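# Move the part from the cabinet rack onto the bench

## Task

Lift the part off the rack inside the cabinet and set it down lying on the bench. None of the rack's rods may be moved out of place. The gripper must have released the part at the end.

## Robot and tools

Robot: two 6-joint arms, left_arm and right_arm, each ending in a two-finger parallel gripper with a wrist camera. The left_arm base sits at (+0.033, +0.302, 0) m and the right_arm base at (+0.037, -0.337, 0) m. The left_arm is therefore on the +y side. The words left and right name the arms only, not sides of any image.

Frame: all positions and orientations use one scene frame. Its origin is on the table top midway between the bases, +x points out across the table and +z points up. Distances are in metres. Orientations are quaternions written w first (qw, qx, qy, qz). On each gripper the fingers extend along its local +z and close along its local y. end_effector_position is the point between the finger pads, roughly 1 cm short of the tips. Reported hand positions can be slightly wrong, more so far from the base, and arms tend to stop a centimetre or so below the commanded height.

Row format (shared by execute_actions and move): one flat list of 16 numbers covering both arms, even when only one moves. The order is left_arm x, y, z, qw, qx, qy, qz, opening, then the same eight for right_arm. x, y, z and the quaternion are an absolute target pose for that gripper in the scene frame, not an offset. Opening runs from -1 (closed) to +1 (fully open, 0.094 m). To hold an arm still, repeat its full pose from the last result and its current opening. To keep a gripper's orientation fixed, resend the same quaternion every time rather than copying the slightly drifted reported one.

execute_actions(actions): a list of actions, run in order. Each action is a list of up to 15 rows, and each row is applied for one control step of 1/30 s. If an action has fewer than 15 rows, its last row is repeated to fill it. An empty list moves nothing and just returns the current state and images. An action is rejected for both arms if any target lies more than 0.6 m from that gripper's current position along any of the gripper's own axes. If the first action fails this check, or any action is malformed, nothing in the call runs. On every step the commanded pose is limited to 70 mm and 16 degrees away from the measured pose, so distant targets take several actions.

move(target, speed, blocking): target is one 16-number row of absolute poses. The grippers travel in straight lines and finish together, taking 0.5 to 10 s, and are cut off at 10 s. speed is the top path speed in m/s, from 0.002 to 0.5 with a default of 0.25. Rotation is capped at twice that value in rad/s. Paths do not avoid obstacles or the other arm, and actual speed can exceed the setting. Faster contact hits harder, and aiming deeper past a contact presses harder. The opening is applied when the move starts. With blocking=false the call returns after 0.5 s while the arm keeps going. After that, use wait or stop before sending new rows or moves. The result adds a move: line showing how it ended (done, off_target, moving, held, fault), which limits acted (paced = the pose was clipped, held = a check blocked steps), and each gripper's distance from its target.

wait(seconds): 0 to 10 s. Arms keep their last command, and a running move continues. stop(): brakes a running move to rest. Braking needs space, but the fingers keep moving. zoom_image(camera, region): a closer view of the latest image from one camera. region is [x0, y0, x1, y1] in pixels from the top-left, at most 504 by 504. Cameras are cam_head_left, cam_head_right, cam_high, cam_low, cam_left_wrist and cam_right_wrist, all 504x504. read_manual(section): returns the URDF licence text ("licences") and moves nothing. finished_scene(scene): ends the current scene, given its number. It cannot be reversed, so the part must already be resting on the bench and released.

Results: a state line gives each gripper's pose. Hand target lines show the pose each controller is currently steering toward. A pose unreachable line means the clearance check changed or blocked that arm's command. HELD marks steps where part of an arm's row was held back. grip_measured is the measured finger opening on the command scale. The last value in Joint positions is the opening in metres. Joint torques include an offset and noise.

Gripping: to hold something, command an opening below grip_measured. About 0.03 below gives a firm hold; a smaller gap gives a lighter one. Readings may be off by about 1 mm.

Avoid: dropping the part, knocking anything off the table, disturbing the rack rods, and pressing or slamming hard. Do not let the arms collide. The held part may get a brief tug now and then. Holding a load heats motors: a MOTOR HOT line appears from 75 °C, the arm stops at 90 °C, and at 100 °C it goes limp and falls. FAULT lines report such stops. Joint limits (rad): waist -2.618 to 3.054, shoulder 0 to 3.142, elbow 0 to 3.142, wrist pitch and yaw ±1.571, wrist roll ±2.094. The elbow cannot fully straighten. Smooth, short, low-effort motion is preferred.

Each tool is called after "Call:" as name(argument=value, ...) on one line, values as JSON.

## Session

Call:
execute_actions(actions=[])

Scene clock: 0.00 s.
left_arm: end_effector_position=(+0.3444, +0.3635, +0.3561) grip_measured=+1.000 end_effector_quat_wxyz=(+0.133, +0.785, -0.340, +0.500) | right_arm: end_effector_position=(+0.2981, +0.2232, +0.3622) grip_measured=+1.000 end_effector_quat_wxyz=(-0.498, +0.598, -0.367, +0.510)
Joint positions: left_arm=[ 0.579  1.499  1.766 -1.477  1.051 -1.833  0.094] | right_arm=[ 1.359  2.383  2.368  0.055  1.178 -1.855  0.094]
Joint velocities: left_arm=[ 0.012 -0.007  0.002 -0.066 -0.037 -0.007  0.   ] | right_arm=[ 0.007  0.007 -0.002  0.037  0.037  0.022  0.   ]
Joint torques (N m, as the arm reports them, + toward a larger angle): no reading
Hand target (left_arm): +0.343, +0.361, +0.365; +0.125, +0.777, -0.347, +0.510
Hand target (right_arm): +0.298, +0.222, +0.366; -0.500, +0.597, -0.368, +0.508

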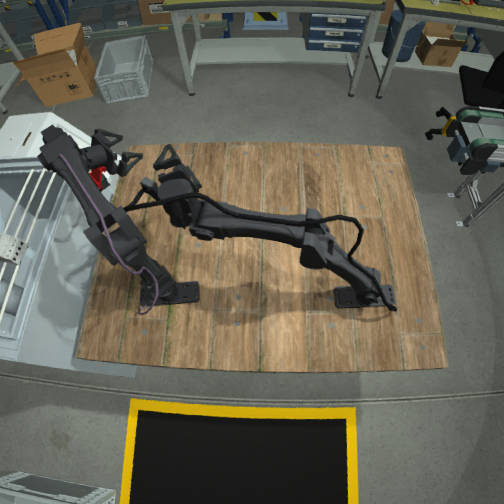

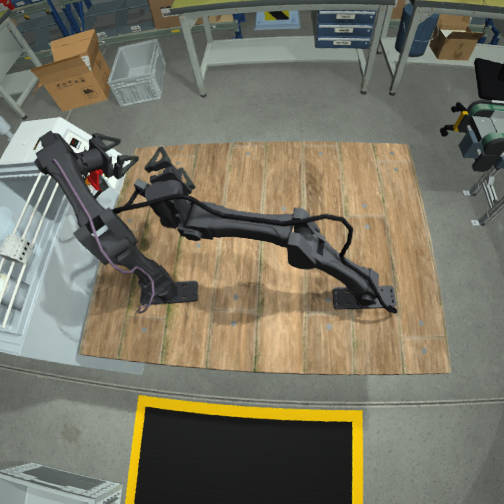

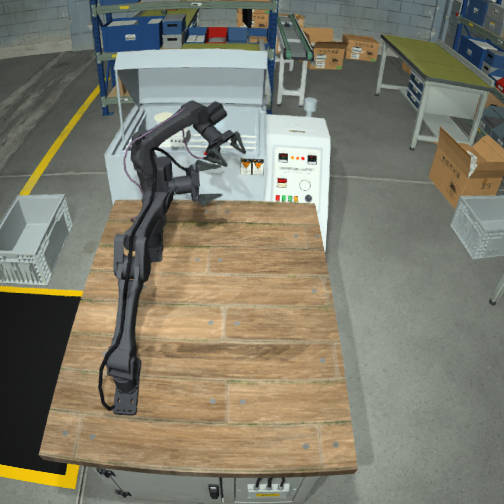

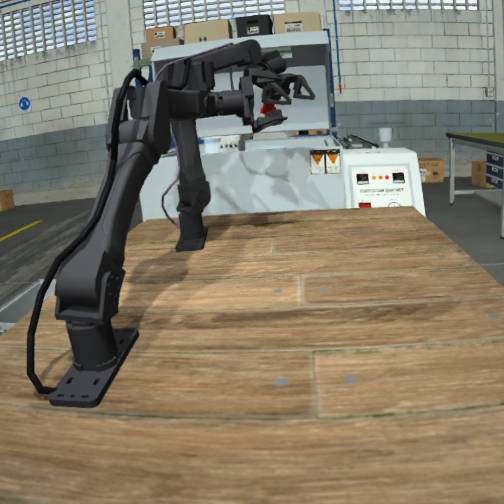

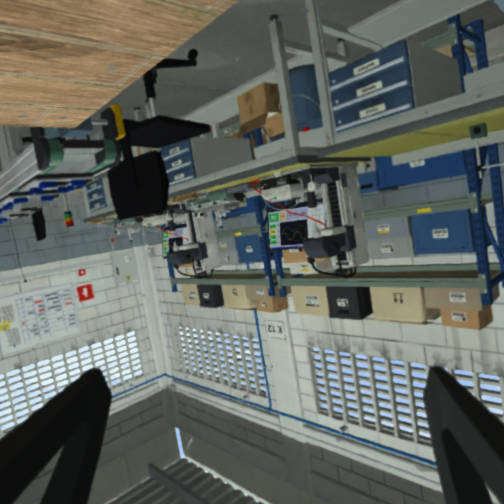

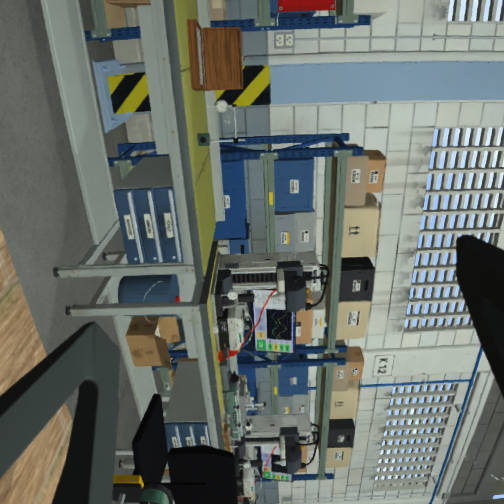

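Call:
zoom_image(camera="cam_head_right", region=[0, 150, 160, 370])

Call:
zoom_image(camera="cam_low", region=[140, 90, 340, 230])

Region (0, 150, 160, 370) of cam_head_right's 504x504 image, scaled by 2.291, with more detail than that image has; it fills the left 367 columns of this view, and the rest is white.

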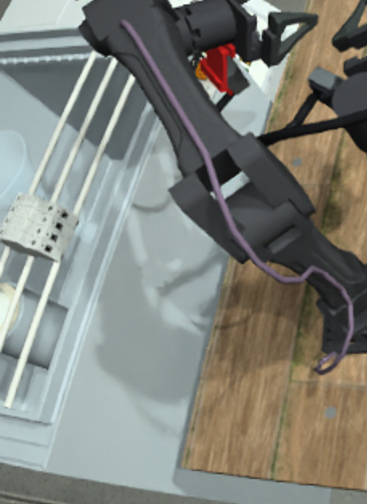

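Region (140, 90, 340, 230) of cam_low's 504x504 image, scaled by 2.520, with more detail than that image has; it fills the top 353 rows of this view, and the rest is white.

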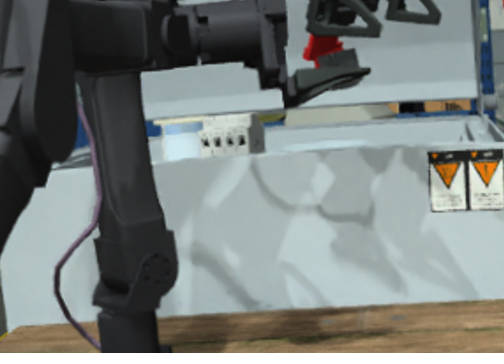

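Call:
move(target=[0.11,0.68,0.38,0.327,-0.627,0.627,0.327,1, 0.45,-0.10,0.33,-0.500,0.597,-0.368,0.508,1], speed=0.3)

Scene clock: 17.90 s.
left_arm: end_effector_position=(+0.1203, +0.6849, +0.3626) grip_measured=+1.000 end_effector_quat_wxyz=(+0.303, -0.629, +0.643, +0.314) | right_arm: end_effector_position=(+0.4539, -0.0959, +0.3289) grip_measured=+1.000 end_effector_quat_wxyz=(-0.493, +0.601, -0.366, +0.512)
Joint positions: left_arm=[ 1.096  1.468  1.801 -1.032 -0.279 -0.198  0.094] | right_arm=[ 0.647  1.494  1.032  0.474  0.469 -1.833  0.094]
Joint velocities: left_arm=[-0.002 -0.002 -0.017 -0.022  0.037 -0.022  0.   ] | right_arm=[ 0.017  0.002  0.002 -0.007 -0.007 -0.007  0.   ]
Joint torques (N m, as the arm reports them, + toward a larger angle): left_arm=[ 0.7  -6.97  5.52  2.07 -0.06  0.  ] | right_arm=[-0.47 -8.87  6.14  2.04 -0.08  0.12]
Hand target (left_arm): +0.116, +0.683, +0.378; -0.325, +0.624, -0.630, -0.328
Hand target (right_arm): +0.451, -0.100, +0.331; -0.500, +0.597, -0.368, +0.508
Off the commanded pose (left_arm): 0.021 m, 4 deg.
Off the commanded pose (right_arm): 0.006 m, 1 deg.
move: off_target (left_arm); limits=paced

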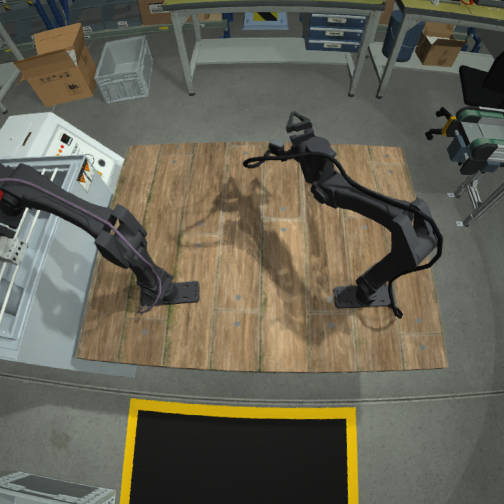

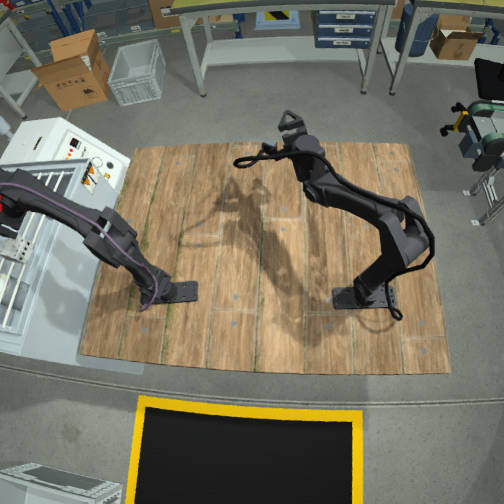

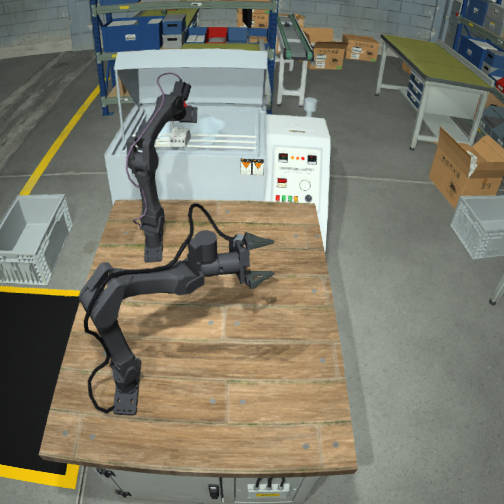

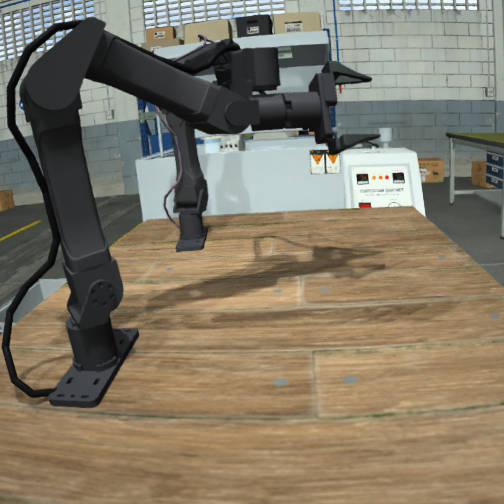

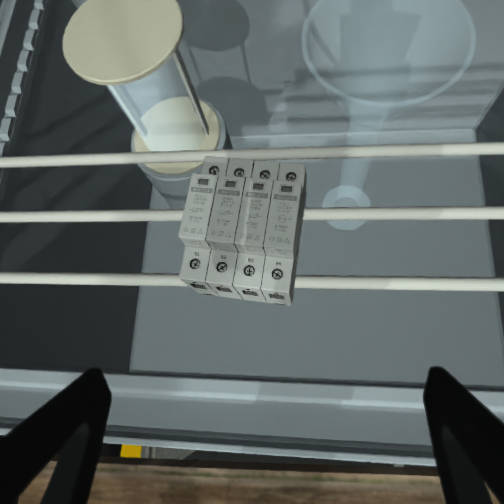

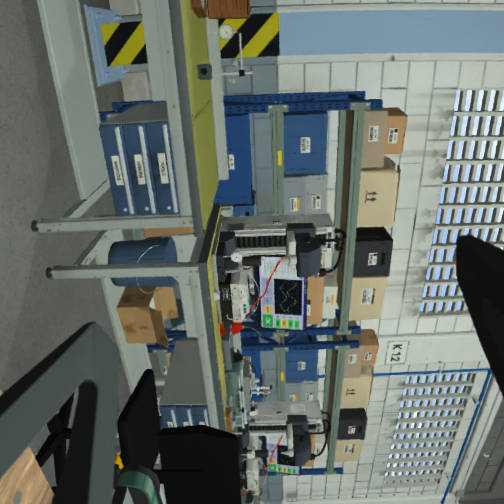

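Call:
zoom_image(camera="cam_left_wrist", region=[160, 140, 328, 320])

Region (160, 140, 328, 320) of cam_left_wrist's 504x504 image, scaled by 2.800, with more detail than that image has; it fills the left 470 columns of this view, and the rest is white.

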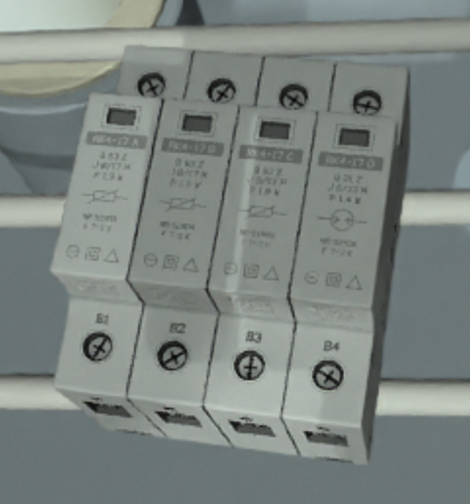

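Call:
move(target=[0.086,0.78,0.29,0.319,-0.595,0.684,0.277,1, 0.451,-0.10,0.331,-0.500,0.597,-0.368,0.508,1], speed=0.15)

Scene clock: 31.13 s.
left_arm: end_effector_position=(+0.0878, +0.7749, +0.2794) grip_measured=+1.000 end_effector_quat_wxyz=(+0.303, -0.603, +0.689, +0.264) | right_arm: end_effector_position=(+0.4538, -0.0956, +0.3295) grip_measured=+1.000 end_effector_quat_wxyz=(-0.495, +0.600, -0.365, +0.511)
Joint positions: left_arm=[ 1.338  1.687  1.715 -0.773  0.02   0.015  0.094] | right_arm=[ 0.647  1.494  1.032  0.477  0.467 -1.833  0.094]
Joint velocities: left_arm=[ 0.012 -0.012 -0.002  0.007 -0.022 -0.007  0.   ] | right_arm=[-0.002  0.012 -0.002 -0.051  0.037  0.022  0.   ]
Joint torques (N m, as the arm reports them, + toward a larger angle): left_arm=[ 0.4  -7.75  7.24  2.09  0.09  0.04] | right_arm=[-0.57 -8.77  6.09  2.04 -0.12  0.12]
Hand target (left_arm): +0.087, +0.779, +0.291; +0.320, -0.595, +0.683, +0.277
Hand target (right_arm): +0.451, -0.100, +0.331; -0.500, +0.597, -0.368, +0.508
Off the commanded pose (left_arm): 0.012 m, 3 deg.
Off the commanded pose (right_arm): 0.005 m, 1 deg.
move: off_target (left_arm)

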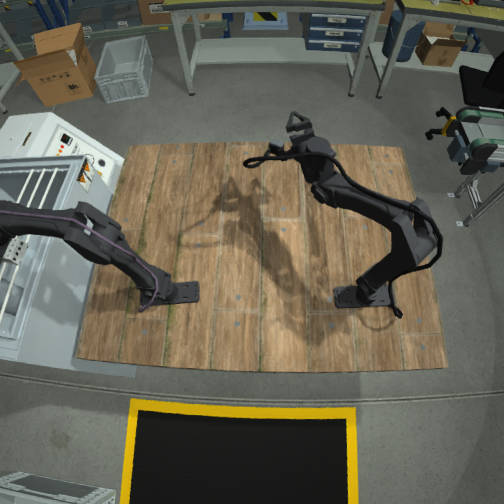

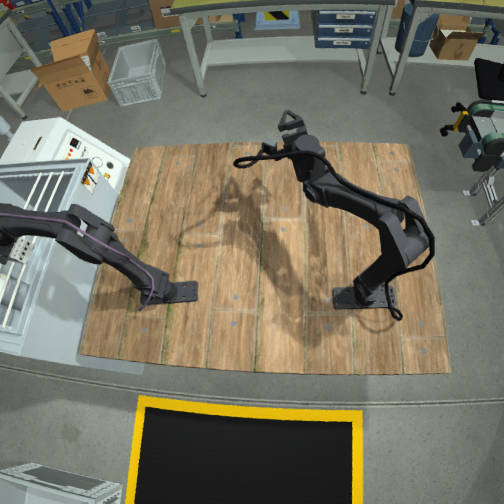

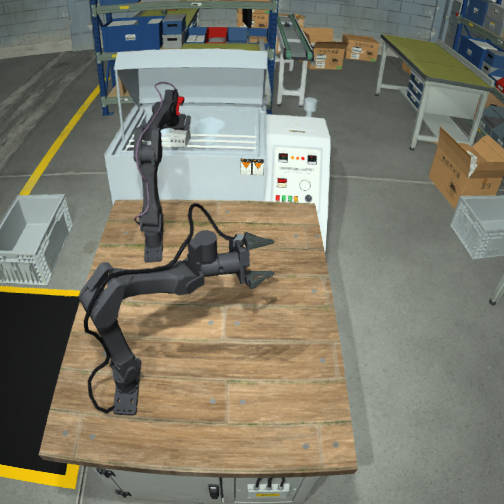

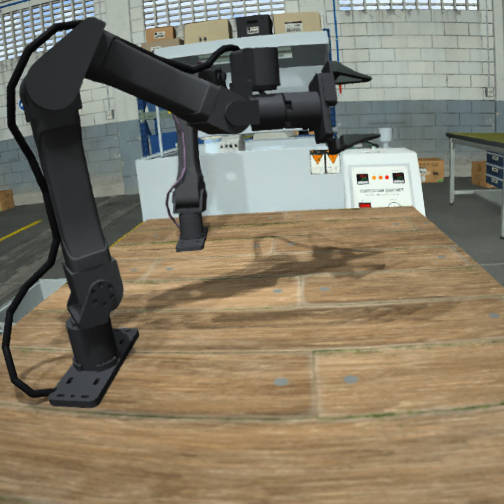

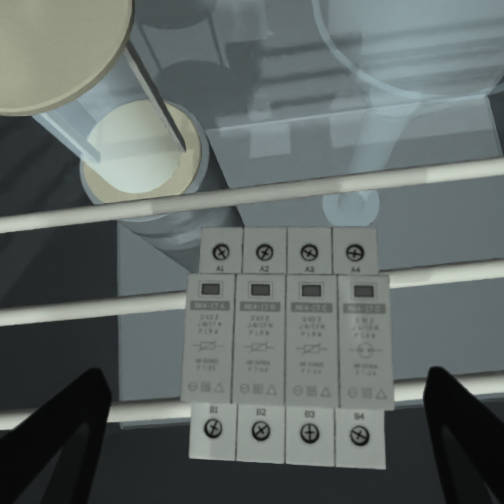

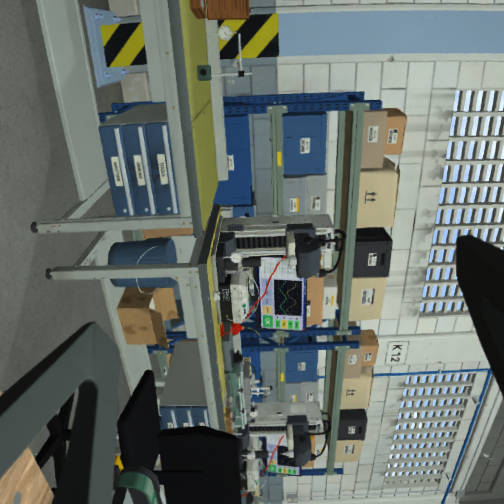

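Call:
move(target=[0.093,0.785,0.241,0.319,-0.595,0.684,0.277,1, 0.451,-0.10,0.331,-0.500,0.597,-0.368,0.508,1], speed=0.06)

Scene clock: 37.27 s.
left_arm: end_effector_position=(+0.0887, +0.7817, +0.2262) grip_measured=+1.000 end_effector_quat_wxyz=(+0.300, -0.604, +0.691, +0.260) | right_arm: end_effector_position=(+0.4538, -0.0955, +0.3295) grip_measured=+1.000 end_effector_quat_wxyz=(-0.495, +0.600, -0.365, +0.511)
Joint positions: left_arm=[ 1.338  1.687  1.508 -0.576  0.021  0.016  0.094] | right_arm=[ 0.647  1.494  1.032  0.477  0.467 -1.833  0.094]
Joint velocities: left_arm=[-0.017 -0.012 -0.017  0.022  0.007 -0.022  0.   ] | right_arm=[-0.007 -0.002 -0.012  0.007  0.022 -0.037  0.   ]
Joint torques (N m, as the arm reports them, + toward a larger angle): left_arm=[-0.7  -8.74  7.02  2.08 -0.05 -0.04] | right_arm=[-0.57 -8.77  6.09  2.04 -0.12  0.12]
Hand target (left_arm): +0.093, +0.784, +0.241; +0.318, -0.595, +0.684, +0.277
Hand target (right_arm): +0.451, -0.100, +0.331; -0.500, +0.597, -0.368, +0.508
Off the commanded pose (left_arm): 0.016 m, 3 deg.
Off the commanded pose (right_arm): 0.006 m, 1 deg.
move: off_target (left_arm)

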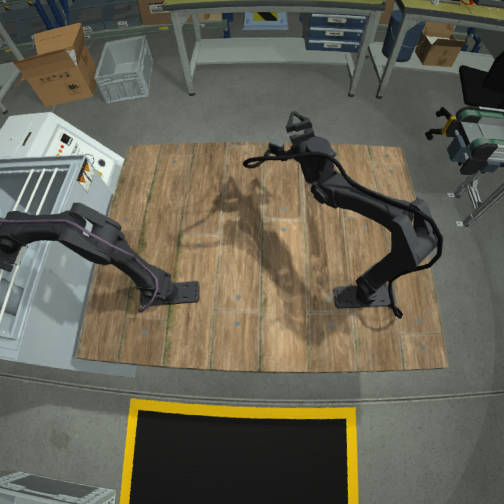

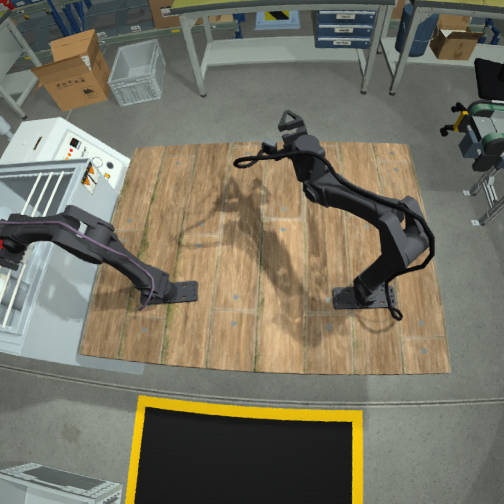

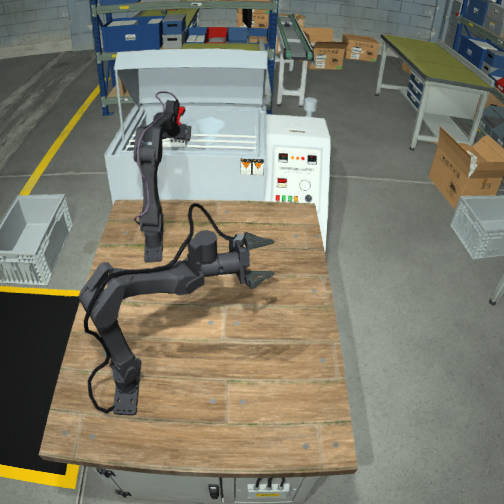

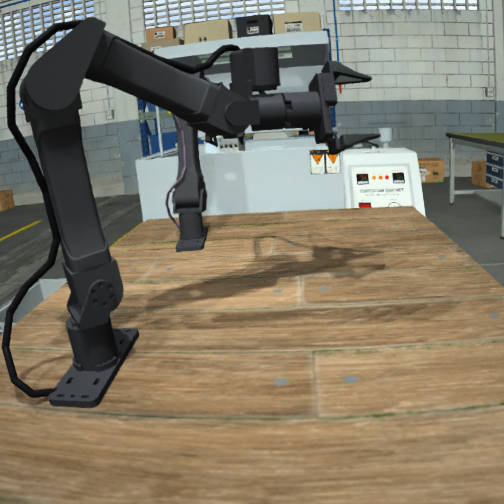

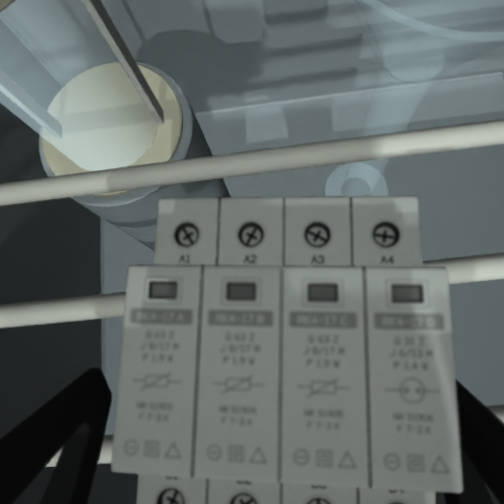

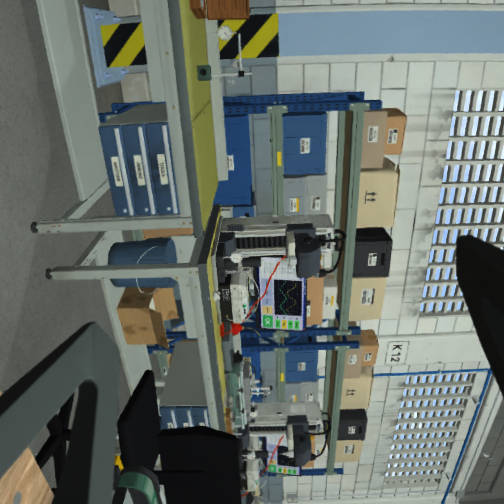

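Call:
execute_actions(actions=[[[0.094,0.785,0.241,0.319,-0.595,0.684,0.277,1, 0.451,-0.10,0.331,-0.500,0.597,-0.368,0.508,1],[0.095,0.785,0.241,0.319,-0.595,0.684,0.277,1, 0.451,-0.10,0.331,-0.500,0.597,-0.368,0.508,1],[0.096,0.785,0.241,0.319,-0.595,0.684,0.277,1, 0.451,-0.10,0.331,-0.500,0.597,-0.368,0.508,1],[0.097,0.785,0.241,0.319,-0.595,0.684,0.277,1, 0.451,-0.10,0.331,-0.500,0.597,-0.368,0.508,1],[0.098,0.785,0.241,0.319,-0.595,0.684,0.277,1, 0.451,-0.10,0.331,-0.500,0.597,-0.368,0.508,1],[0.099,0.784,0.241,0.319,-0.595,0.684,0.277,1, 0.451,-0.10,0.331,-0.500,0.597,-0.368,0.508,1],[0.100,0.784,0.241,0.319,-0.595,0.684,0.277,1, 0.451,-0.10,0.331,-0.500,0.597,-0.368,0.508,1]]])

Scene clock: 43.53 s.
left_arm: end_effector_position=(+0.0975, +0.7809, +0.2264) grip_measured=+1.000 end_effector_quat_wxyz=(+0.301, -0.601, +0.693, +0.260) | right_arm: end_effector_position=(+0.4538, -0.0955, +0.3295) grip_measured=+1.000 end_effector_quat_wxyz=(-0.495, +0.600, -0.365, +0.511)
Joint positions: left_arm=[ 1.315  1.687  1.508 -0.574  0.008  0.008  0.094] | right_arm=[ 0.647  1.494  1.032  0.477  0.467 -1.833  0.094]
Joint velocities: left_arm=[-0.007 -0.012 -0.007 -0.022  0.037 -0.022  0.   ] | right_arm=[ 0.002  0.007 -0.002  0.022 -0.051  0.022  0.   ]
Joint torques (N m, as the arm reports them, + toward a larger angle): left_arm=[-0.49 -8.6   7.22  2.06 -0.03 -0.08] | right_arm=[-0.57 -8.76  6.09  2.04 -0.12  0.12]
Hand target (left_arm): +0.100, +0.784, +0.241; +0.319, -0.595, +0.684, +0.277
Hand target (right_arm): +0.451, -0.100, +0.331; -0.500, +0.597, -0.368, +0.508
Off the commanded pose (left_arm): 0.015 m, 3 deg.
Off the commanded pose (right_arm): 0.006 m, 1 deg.
Step readings (end_effector_position):
0: left_arm (+0.0888, +0.7820, +0.2265) | right_arm (+0.4538, -0.0955, +0.3295)
1: left_arm (+0.0888, +0.7820, +0.2265) | right_arm (+0.4538, -0.0955, +0.3295)
2: left_arm (+0.0887, +0.7820, +0.2265) | right_arm (+0.4538, -0.0955, +0.3295)
4: left_arm (+0.0897, +0.7819, +0.2265) | right_arm (+0.4538, -0.0955, +0.3295)
8: left_arm (+0.0950, +0.7812, +0.2265) | right_arm (+0.4538, -0.0955, +0.3295)
15: end_effector_position above

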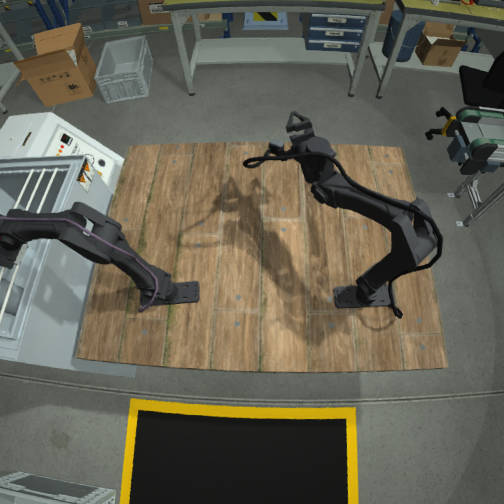

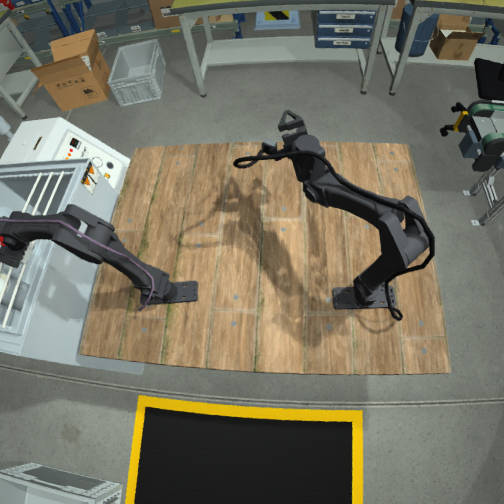

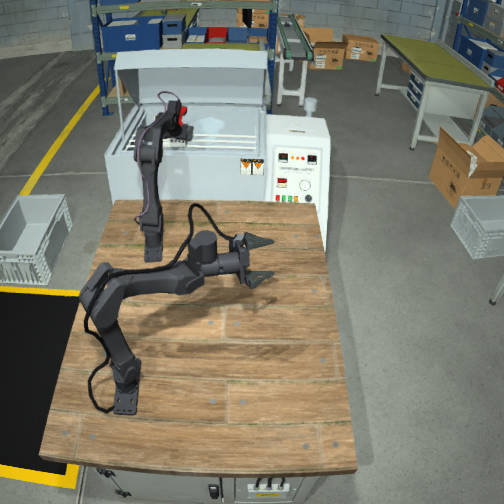

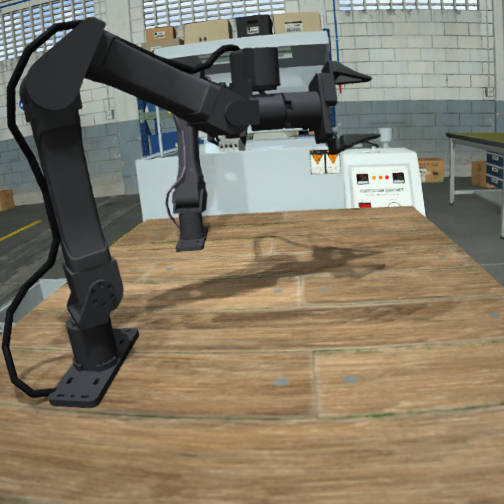

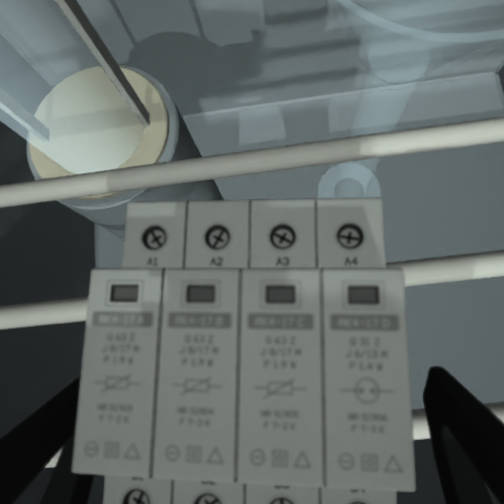

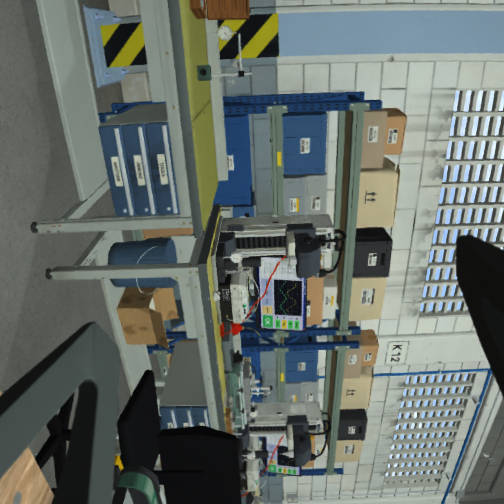

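Call:
execute_actions(actions=[[[0.096,0.784,0.241,0.319,-0.595,0.684,0.277,0.8, 0.451,-0.10,0.331,-0.500,0.597,-0.368,0.508,1],[0.095,0.784,0.241,0.319,-0.595,0.684,0.277,0.75, 0.451,-0.10,0.331,-0.500,0.597,-0.368,0.508,1],[0.094,0.784,0.241,0.319,-0.595,0.684,0.277,0.7, 0.451,-0.10,0.331,-0.500,0.597,-0.368,0.508,1],[0.094,0.784,0.241,0.319,-0.595,0.684,0.277,0.66, 0.451,-0.10,0.331,-0.500,0.597,-0.368,0.508,1],[0.094,0.784,0.241,0.319,-0.595,0.684,0.277,0.63, 0.451,-0.10,0.331,-0.500,0.597,-0.368,0.508,1],[0.094,0.784,0.241,0.319,-0.595,0.684,0.277,0.61, 0.451,-0.10,0.331,-0.500,0.597,-0.368,0.508,1],[0.094,0.784,0.241,0.319,-0.595,0.684,0.277,0.595, 0.451,-0.10,0.331,-0.500,0.597,-0.368,0.508,1],[0.094,0.784,0.241,0.319,-0.595,0.684,0.277,0.58, 0.451,-0.10,0.331,-0.500,0.597,-0.368,0.508,1],[0.094,0.784,0.241,0.319,-0.595,0.684,0.277,0.565, 0.451,-0.10,0.331,-0.500,0.597,-0.368,0.508,1],[0.094,0.784,0.241,0.319,-0.595,0.684,0.277,0.55, 0.451,-0.10,0.331,-0.500,0.597,-0.368,0.508,1],[0.094,0.784,0.241,0.319,-0.595,0.684,0.277,0.535, 0.451,-0.10,0.331,-0.500,0.597,-0.368,0.508,1],[0.094,0.784,0.241,0.319,-0.595,0.684,0.277,0.52, 0.451,-0.10,0.331,-0.500,0.597,-0.368,0.508,1],[0.094,0.784,0.241,0.319,-0.595,0.684,0.277,0.5, 0.451,-0.10,0.331,-0.500,0.597,-0.368,0.508,1],[0.094,0.784,0.241,0.319,-0.595,0.684,0.277,0.485, 0.451,-0.10,0.331,-0.500,0.597,-0.368,0.508,1]],
[[0.095,0.785,0.244,0.3216,-0.5938,0.6826,0.2793,0.485, 0.451,-0.10,0.331,-0.500,0.597,-0.368,0.508,1],[0.095,0.786,0.2475,0.3242,-0.5926,0.6813,0.2816,0.485, 0.451,-0.10,0.331,-0.500,0.597,-0.368,0.508,1],[0.095,0.787,0.251,0.3268,-0.5914,0.680,0.2839,0.485, 0.451,-0.10,0.331,-0.500,0.597,-0.368,0.508,1],[0.095,0.788,0.254,0.3294,-0.5902,0.6786,0.2862,0.485, 0.451,-0.10,0.331,-0.500,0.597,-0.368,0.508,1],[0.096,0.789,0.2575,0.332,-0.589,0.6772,0.2885,0.485, 0.451,-0.10,0.331,-0.500,0.597,-0.368,0.508,1],[0.096,0.790,0.261,0.3346,-0.5878,0.6759,0.2908,0.485, 0.451,-0.10,0.331,-0.500,0.597,-0.368,0.508,1],[0.096,0.791,0.264,0.3372,-0.5866,0.6745,0.2931,0.485, 0.451,-0.10,0.331,-0.500,0.597,-0.368,0.508,1],[0.096,0.792,0.2675,0.3398,-0.5854,0.6732,0.2954,0.485, 0.451,-0.10,0.331,-0.500,0.597,-0.368,0.508,1],[0.096,0.793,0.271,0.3424,-0.5842,0.6718,0.2977,0.485, 0.451,-0.10,0.331,-0.500,0.597,-0.368,0.508,1],[0.096,0.794,0.274,0.345,-0.583,0.6705,0.300,0.485, 0.451,-0.10,0.331,-0.500,0.597,-0.368,0.508,1],[0.097,0.795,0.2775,0.3476,-0.5818,0.6691,0.3023,0.485, 0.451,-0.10,0.331,-0.500,0.597,-0.368,0.508,1],[0.097,0.796,0.281,0.3502,-0.5806,0.6678,0.3046,0.485, 0.451,-0.10,0.331,-0.500,0.597,-0.368,0.508,1],[0.097,0.797,0.284,0.3528,-0.5794,0.6664,0.3069,0.485, 0.451,-0.10,0.331,-0.500,0.597,-0.368,0.508,1],[0.097,0.798,0.2875,0.3554,-0.5782,0.6651,0.3092,0.485, 0.451,-0.10,0.331,-0.500,0.597,-0.368,0.508,1],[0.097,0.799,0.291,0.358,-0.577,0.6637,0.3115,0.485, 0.451,-0.10,0.331,-0.500,0.597,-0.368,0.508,1]],
[[0.097,0.799,0.294,0.3606,-0.5758,0.6624,0.3138,0.485, 0.451,-0.10,0.331,-0.500,0.597,-0.368,0.508,1],[0.097,0.799,0.2975,0.3632,-0.5746,0.661,0.3161,0.485, 0.451,-0.10,0.331,-0.500,0.597,-0.368,0.508,1],[0.097,0.799,0.301,0.3658,-0.5734,0.6597,0.3184,0.485, 0.451,-0.10,0.331,-0.500,0.597,-0.368,0.508,1],[0.097,0.799,0.304,0.3684,-0.5722,0.6583,0.3207,0.485, 0.451,-0.10,0.331,-0.500,0.597,-0.368,0.508,1],[0.097,0.799,0.308,0.3715,-0.571,0.657,0.323,0.485, 0.451,-0.10,0.331,-0.500,0.597,-0.368,0.508,1],[0.097,0.798,0.312,0.3715,-0.571,0.657,0.323,0.485, 0.451,-0.10,0.331,-0.500,0.597,-0.368,0.508,1],[0.097,0.797,0.316,0.3715,-0.571,0.657,0.323,0.485, 0.451,-0.10,0.331,-0.500,0.597,-0.368,0.508,1],[0.097,0.796,0.320,0.3715,-0.571,0.657,0.323,0.485, 0.451,-0.10,0.331,-0.500,0.597,-0.368,0.508,1],[0.097,0.795,0.324,0.3715,-0.571,0.657,0.323,0.485, 0.451,-0.10,0.331,-0.500,0.597,-0.368,0.508,1],[0.097,0.794,0.328,0.3715,-0.571,0.657,0.323,0.485, 0.451,-0.10,0.331,-0.500,0.597,-0.368,0.508,1],[0.097,0.793,0.332,0.3715,-0.571,0.657,0.323,0.485, 0.451,-0.10,0.331,-0.500,0.597,-0.368,0.508,1],[0.097,0.792,0.336,0.3715,-0.571,0.657,0.323,0.485, 0.451,-0.10,0.331,-0.500,0.597,-0.368,0.508,1],[0.097,0.791,0.340,0.3715,-0.571,0.657,0.323,0.485, 0.451,-0.10,0.331,-0.500,0.597,-0.368,0.508,1],[0.097,0.790,0.344,0.3715,-0.571,0.657,0.323,0.485, 0.451,-0.10,0.331,-0.500,0.597,-0.368,0.508,1],[0.097,0.789,0.348,0.3715,-0.571,0.657,0.323,0.485, 0.451,-0.10,0.331,-0.500,0.597,-0.368,0.508,1]]])

Scene clock: 83.37 s.
left_arm: end_effector_position=(+0.0943, +0.7706, +0.2367) grip_measured=+0.526 end_effector_quat_wxyz=(+0.294, -0.604, +0.695, +0.257) | right_arm: end_effector_position=(+0.4538, -0.0955, +0.3295) grip_measured=+1.000 end_effector_quat_wxyz=(-0.495, +0.600, -0.365, +0.511)
Joint positions: left_arm=[ 1.318  1.66   1.531 -0.639  0.006  0.007  0.072] | right_arm=[ 0.647  1.494  1.032  0.477  0.467 -1.833  0.094]
Joint velocities: left_arm=[ 0.002 -0.129  0.002 -0.037 -0.022  0.022  0.   ] | right_arm=[-0.002 -0.027  0.002 -0.022 -0.007  0.066  0.   ]
Joint torques (N m, as the arm reports them, + toward a larger angle): left_arm=[  0.01 -11.49  14.06   2.61   0.04   0.  ] | right_arm=[-0.57 -8.76  6.1   2.03 -0.12  0.12]
Hand target (left_arm): +0.096, +0.778, +0.319; +0.371, -0.570, +0.658, +0.324
Hand target (right_arm): +0.451, -0.100, +0.331; -0.500, +0.597, -0.368, +0.508
Off the commanded pose (left_arm): 0.113 m, 13 deg; position clipped at the last step of the last action.
Off the commanded pose (right_arm): 0.006 m, 1 deg.
Step readings (end_effector_position; steps 1 to 15: 1st action; 16 to 30: 2nd action; 31 to 45: 3rd action):
0: left_arm (+0.0972, +0.7810, +0.2264) | right_arm (+0.4538, -0.0955, +0.3295)
1: left_arm (+0.0972, +0.7810, +0.2264) | right_arm (+0.4538, -0.0955, +0.3295)
2: left_arm (+0.0972, +0.7810, +0.2264) | right_arm (+0.4538, -0.0955, +0.3295)
4: left_arm (+0.0972, +0.7810, +0.2264) | right_arm (+0.4538, -0.0955, +0.3295)
8: left_arm (+0.0964, +0.7811, +0.2264) | right_arm (+0.4538, -0.0955, +0.3295)
15: left_arm (+0.0957, +0.7812, +0.2265) | right_arm (+0.4538, -0.0955, +0.3295)
16: left_arm (+0.0957, +0.7812, +0.2265) | right_arm (+0.4538, -0.0955, +0.3295)
17: left_arm (+0.0957, +0.7812, +0.2265) | right_arm (+0.4538, -0.0955, +0.3295)
19: left_arm (+0.0957, +0.7812, +0.2265) | right_arm (+0.4538, -0.0955, +0.3295)
23: left_arm (+0.0957, +0.7812, +0.2265) | right_arm (+0.4538, -0.0955, +0.3295)
30: left_arm (+0.0957, +0.7813, +0.2281) | right_arm (+0.4538, -0.0955, +0.3295)
31: left_arm (+0.0956, +0.7809, +0.2281) | right_arm (+0.4538, -0.0955, +0.3295)
32: left_arm (+0.0956, +0.7806, +0.2283) | right_arm (+0.4538, -0.0955, +0.3295)
34: left_arm (+0.0955, +0.7801, +0.2285) | right_arm (+0.4538, -0.0955, +0.3295)
38: left_arm (+0.0953, +0.7784, +0.2300) | right_arm (+0.4538, -0.0955, +0.3295)
45: end_effector_position above

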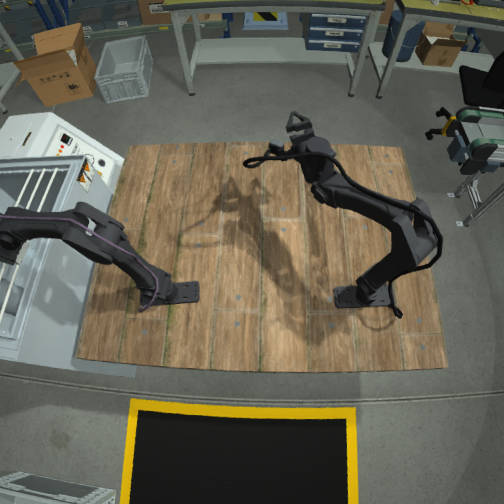

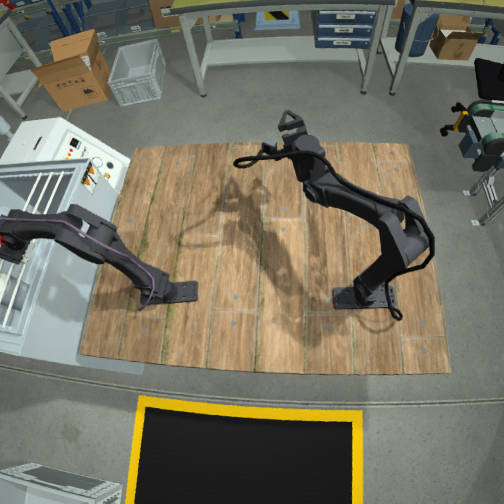

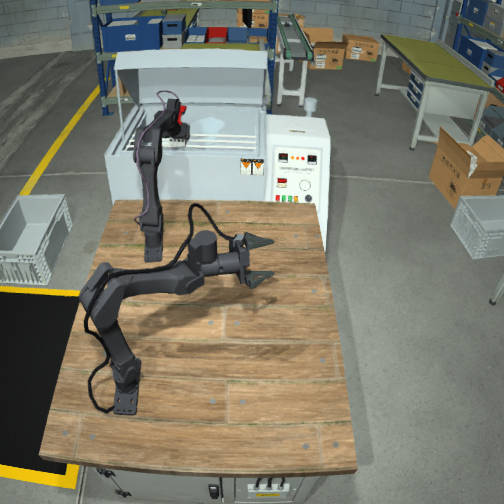

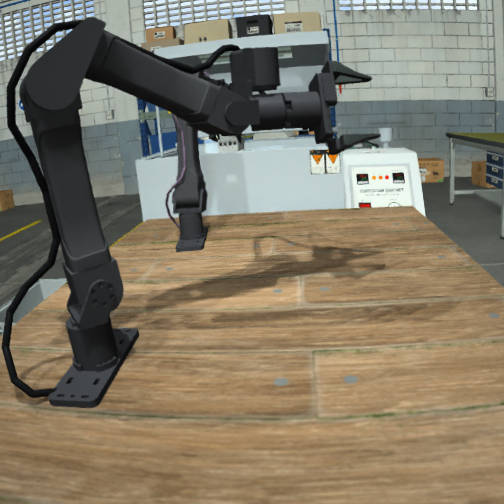

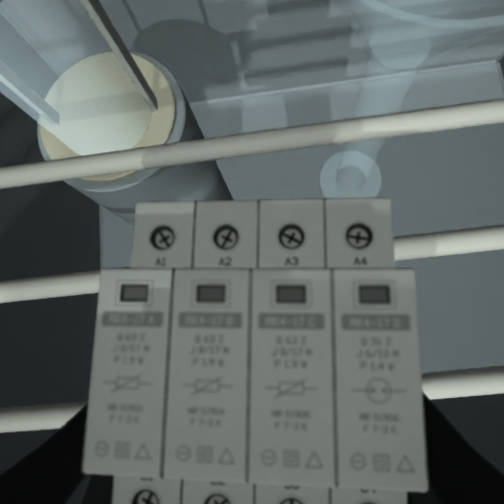

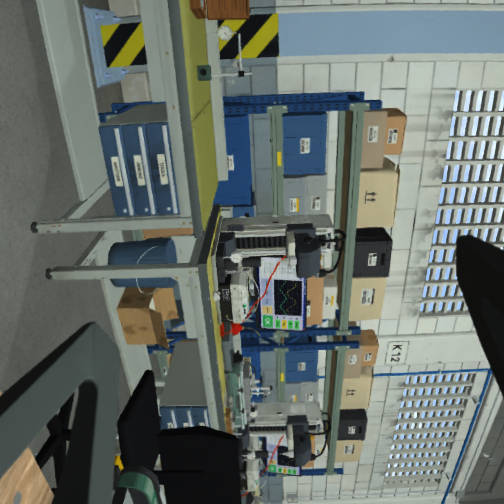

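Call:
execute_actions(actions=[[[0.097,0.79,0.40,0.3715,-0.571,0.657,0.323,0.485, 0.451,-0.10,0.331,-0.500,0.597,-0.368,0.508,1]],[[0.097,0.79,0.40,0.3715,-0.571,0.657,0.323,0.485, 0.451,-0.10,0.331,-0.500,0.597,-0.368,0.508,1]]])

Scene clock: 87.87 s.
left_arm: end_effector_position=(+0.0946, +0.7730, +0.3376) grip_measured=+0.526 end_effector_quat_wxyz=(+0.325, -0.592, +0.680, +0.284) | right_arm: end_effector_position=(+0.4538, -0.0955, +0.3295) grip_measured=+1.000 end_effector_quat_wxyz=(-0.495, +0.600, -0.365, +0.511)
Joint positions: left_arm=[ 1.318  1.708  1.934 -0.902  0.006  0.007  0.072] | right_arm=[ 0.647  1.494  1.032  0.477  0.467 -1.833  0.094]
Joint velocities: left_arm=[ 0.002  0.554  1.482 -0.579  0.007 -0.037  0.   ] | right_arm=[-0.007 -0.007 -0.002 -0.081  0.022  0.007  0.   ]
Joint torques (N m, as the arm reports them, + toward a larger angle): left_arm=[-0.07 -8.29 11.82  2.75  0.02  0.01] | right_arm=[-0.57 -8.77  6.08  2.04 -0.12  0.12]
Hand target (left_arm): +0.096, +0.780, +0.397; +0.376, -0.568, +0.655, +0.328
Hand target (right_arm): +0.451, -0.100, +0.331; -0.500, +0.597, -0.368, +0.508
Off the commanded pose (left_arm): 0.065 m, 8 deg.
Off the commanded pose (right_arm): 0.006 m, 1 deg.
Step readings (end_effector_position; steps 1 to 15: 1st action; 16 to 30: 2nd action):
0: left_arm (+0.0937, +0.7661, +0.2399) | right_arm (+0.4538, -0.0955, +0.3295)
1: left_arm (+0.0937, +0.7659, +0.2397) | right_arm (+0.4538, -0.0955, +0.3295)
2: left_arm (+0.0936, +0.7656, +0.2394) | right_arm (+0.4538, -0.0955, +0.3295)
4: left_arm (+0.0935, +0.7642, +0.2389) | right_arm (+0.4538, -0.0955, +0.3295)
8: left_arm (+0.0931, +0.7616, +0.2409) | right_arm (+0.4538, -0.0955, +0.3295)
15: left_arm (+0.0929, +0.7601, +0.2494) | right_arm (+0.4538, -0.0955, +0.3295)
16: left_arm (+0.0929, +0.7602, +0.2515) | right_arm (+0.4538, -0.0955, +0.3295)
17: left_arm (+0.0929, +0.7603, +0.2540) | right_arm (+0.4538, -0.0955, +0.3295)
19: left_arm (+0.0930, +0.7605, +0.2603) | right_arm (+0.4538, -0.0955, +0.3295)
23: left_arm (+0.0930, +0.7604, +0.2796) | right_arm (+0.4538, -0.0955, +0.3295)
30: end_effector_position above

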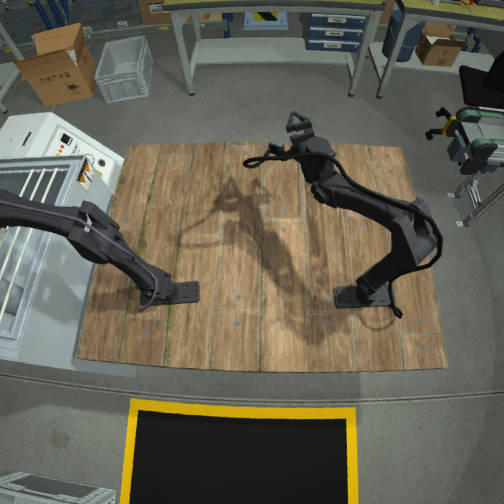

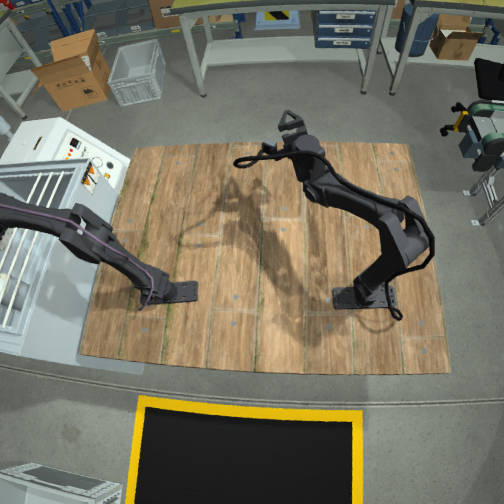

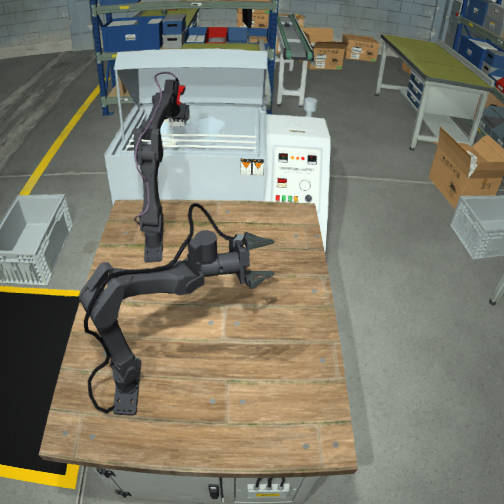

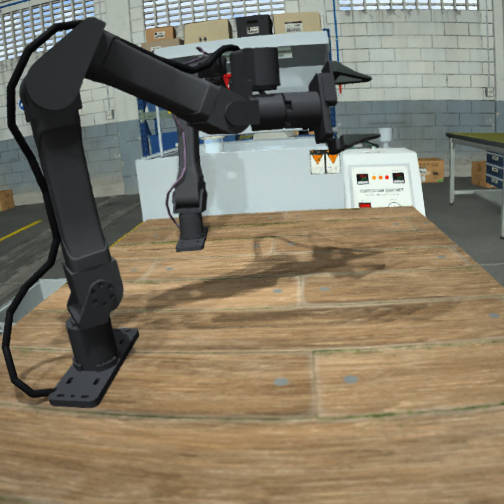

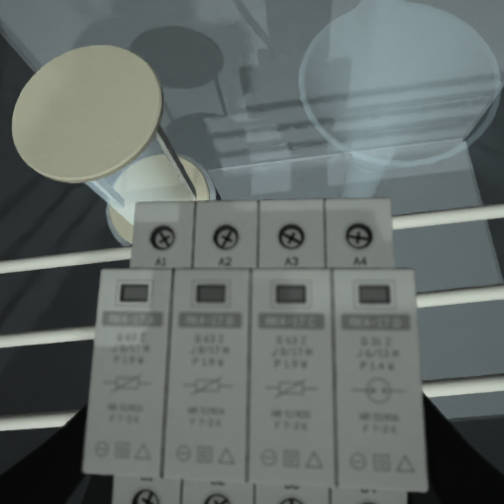

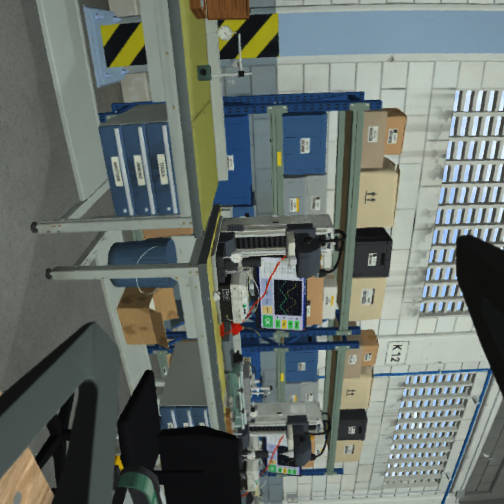

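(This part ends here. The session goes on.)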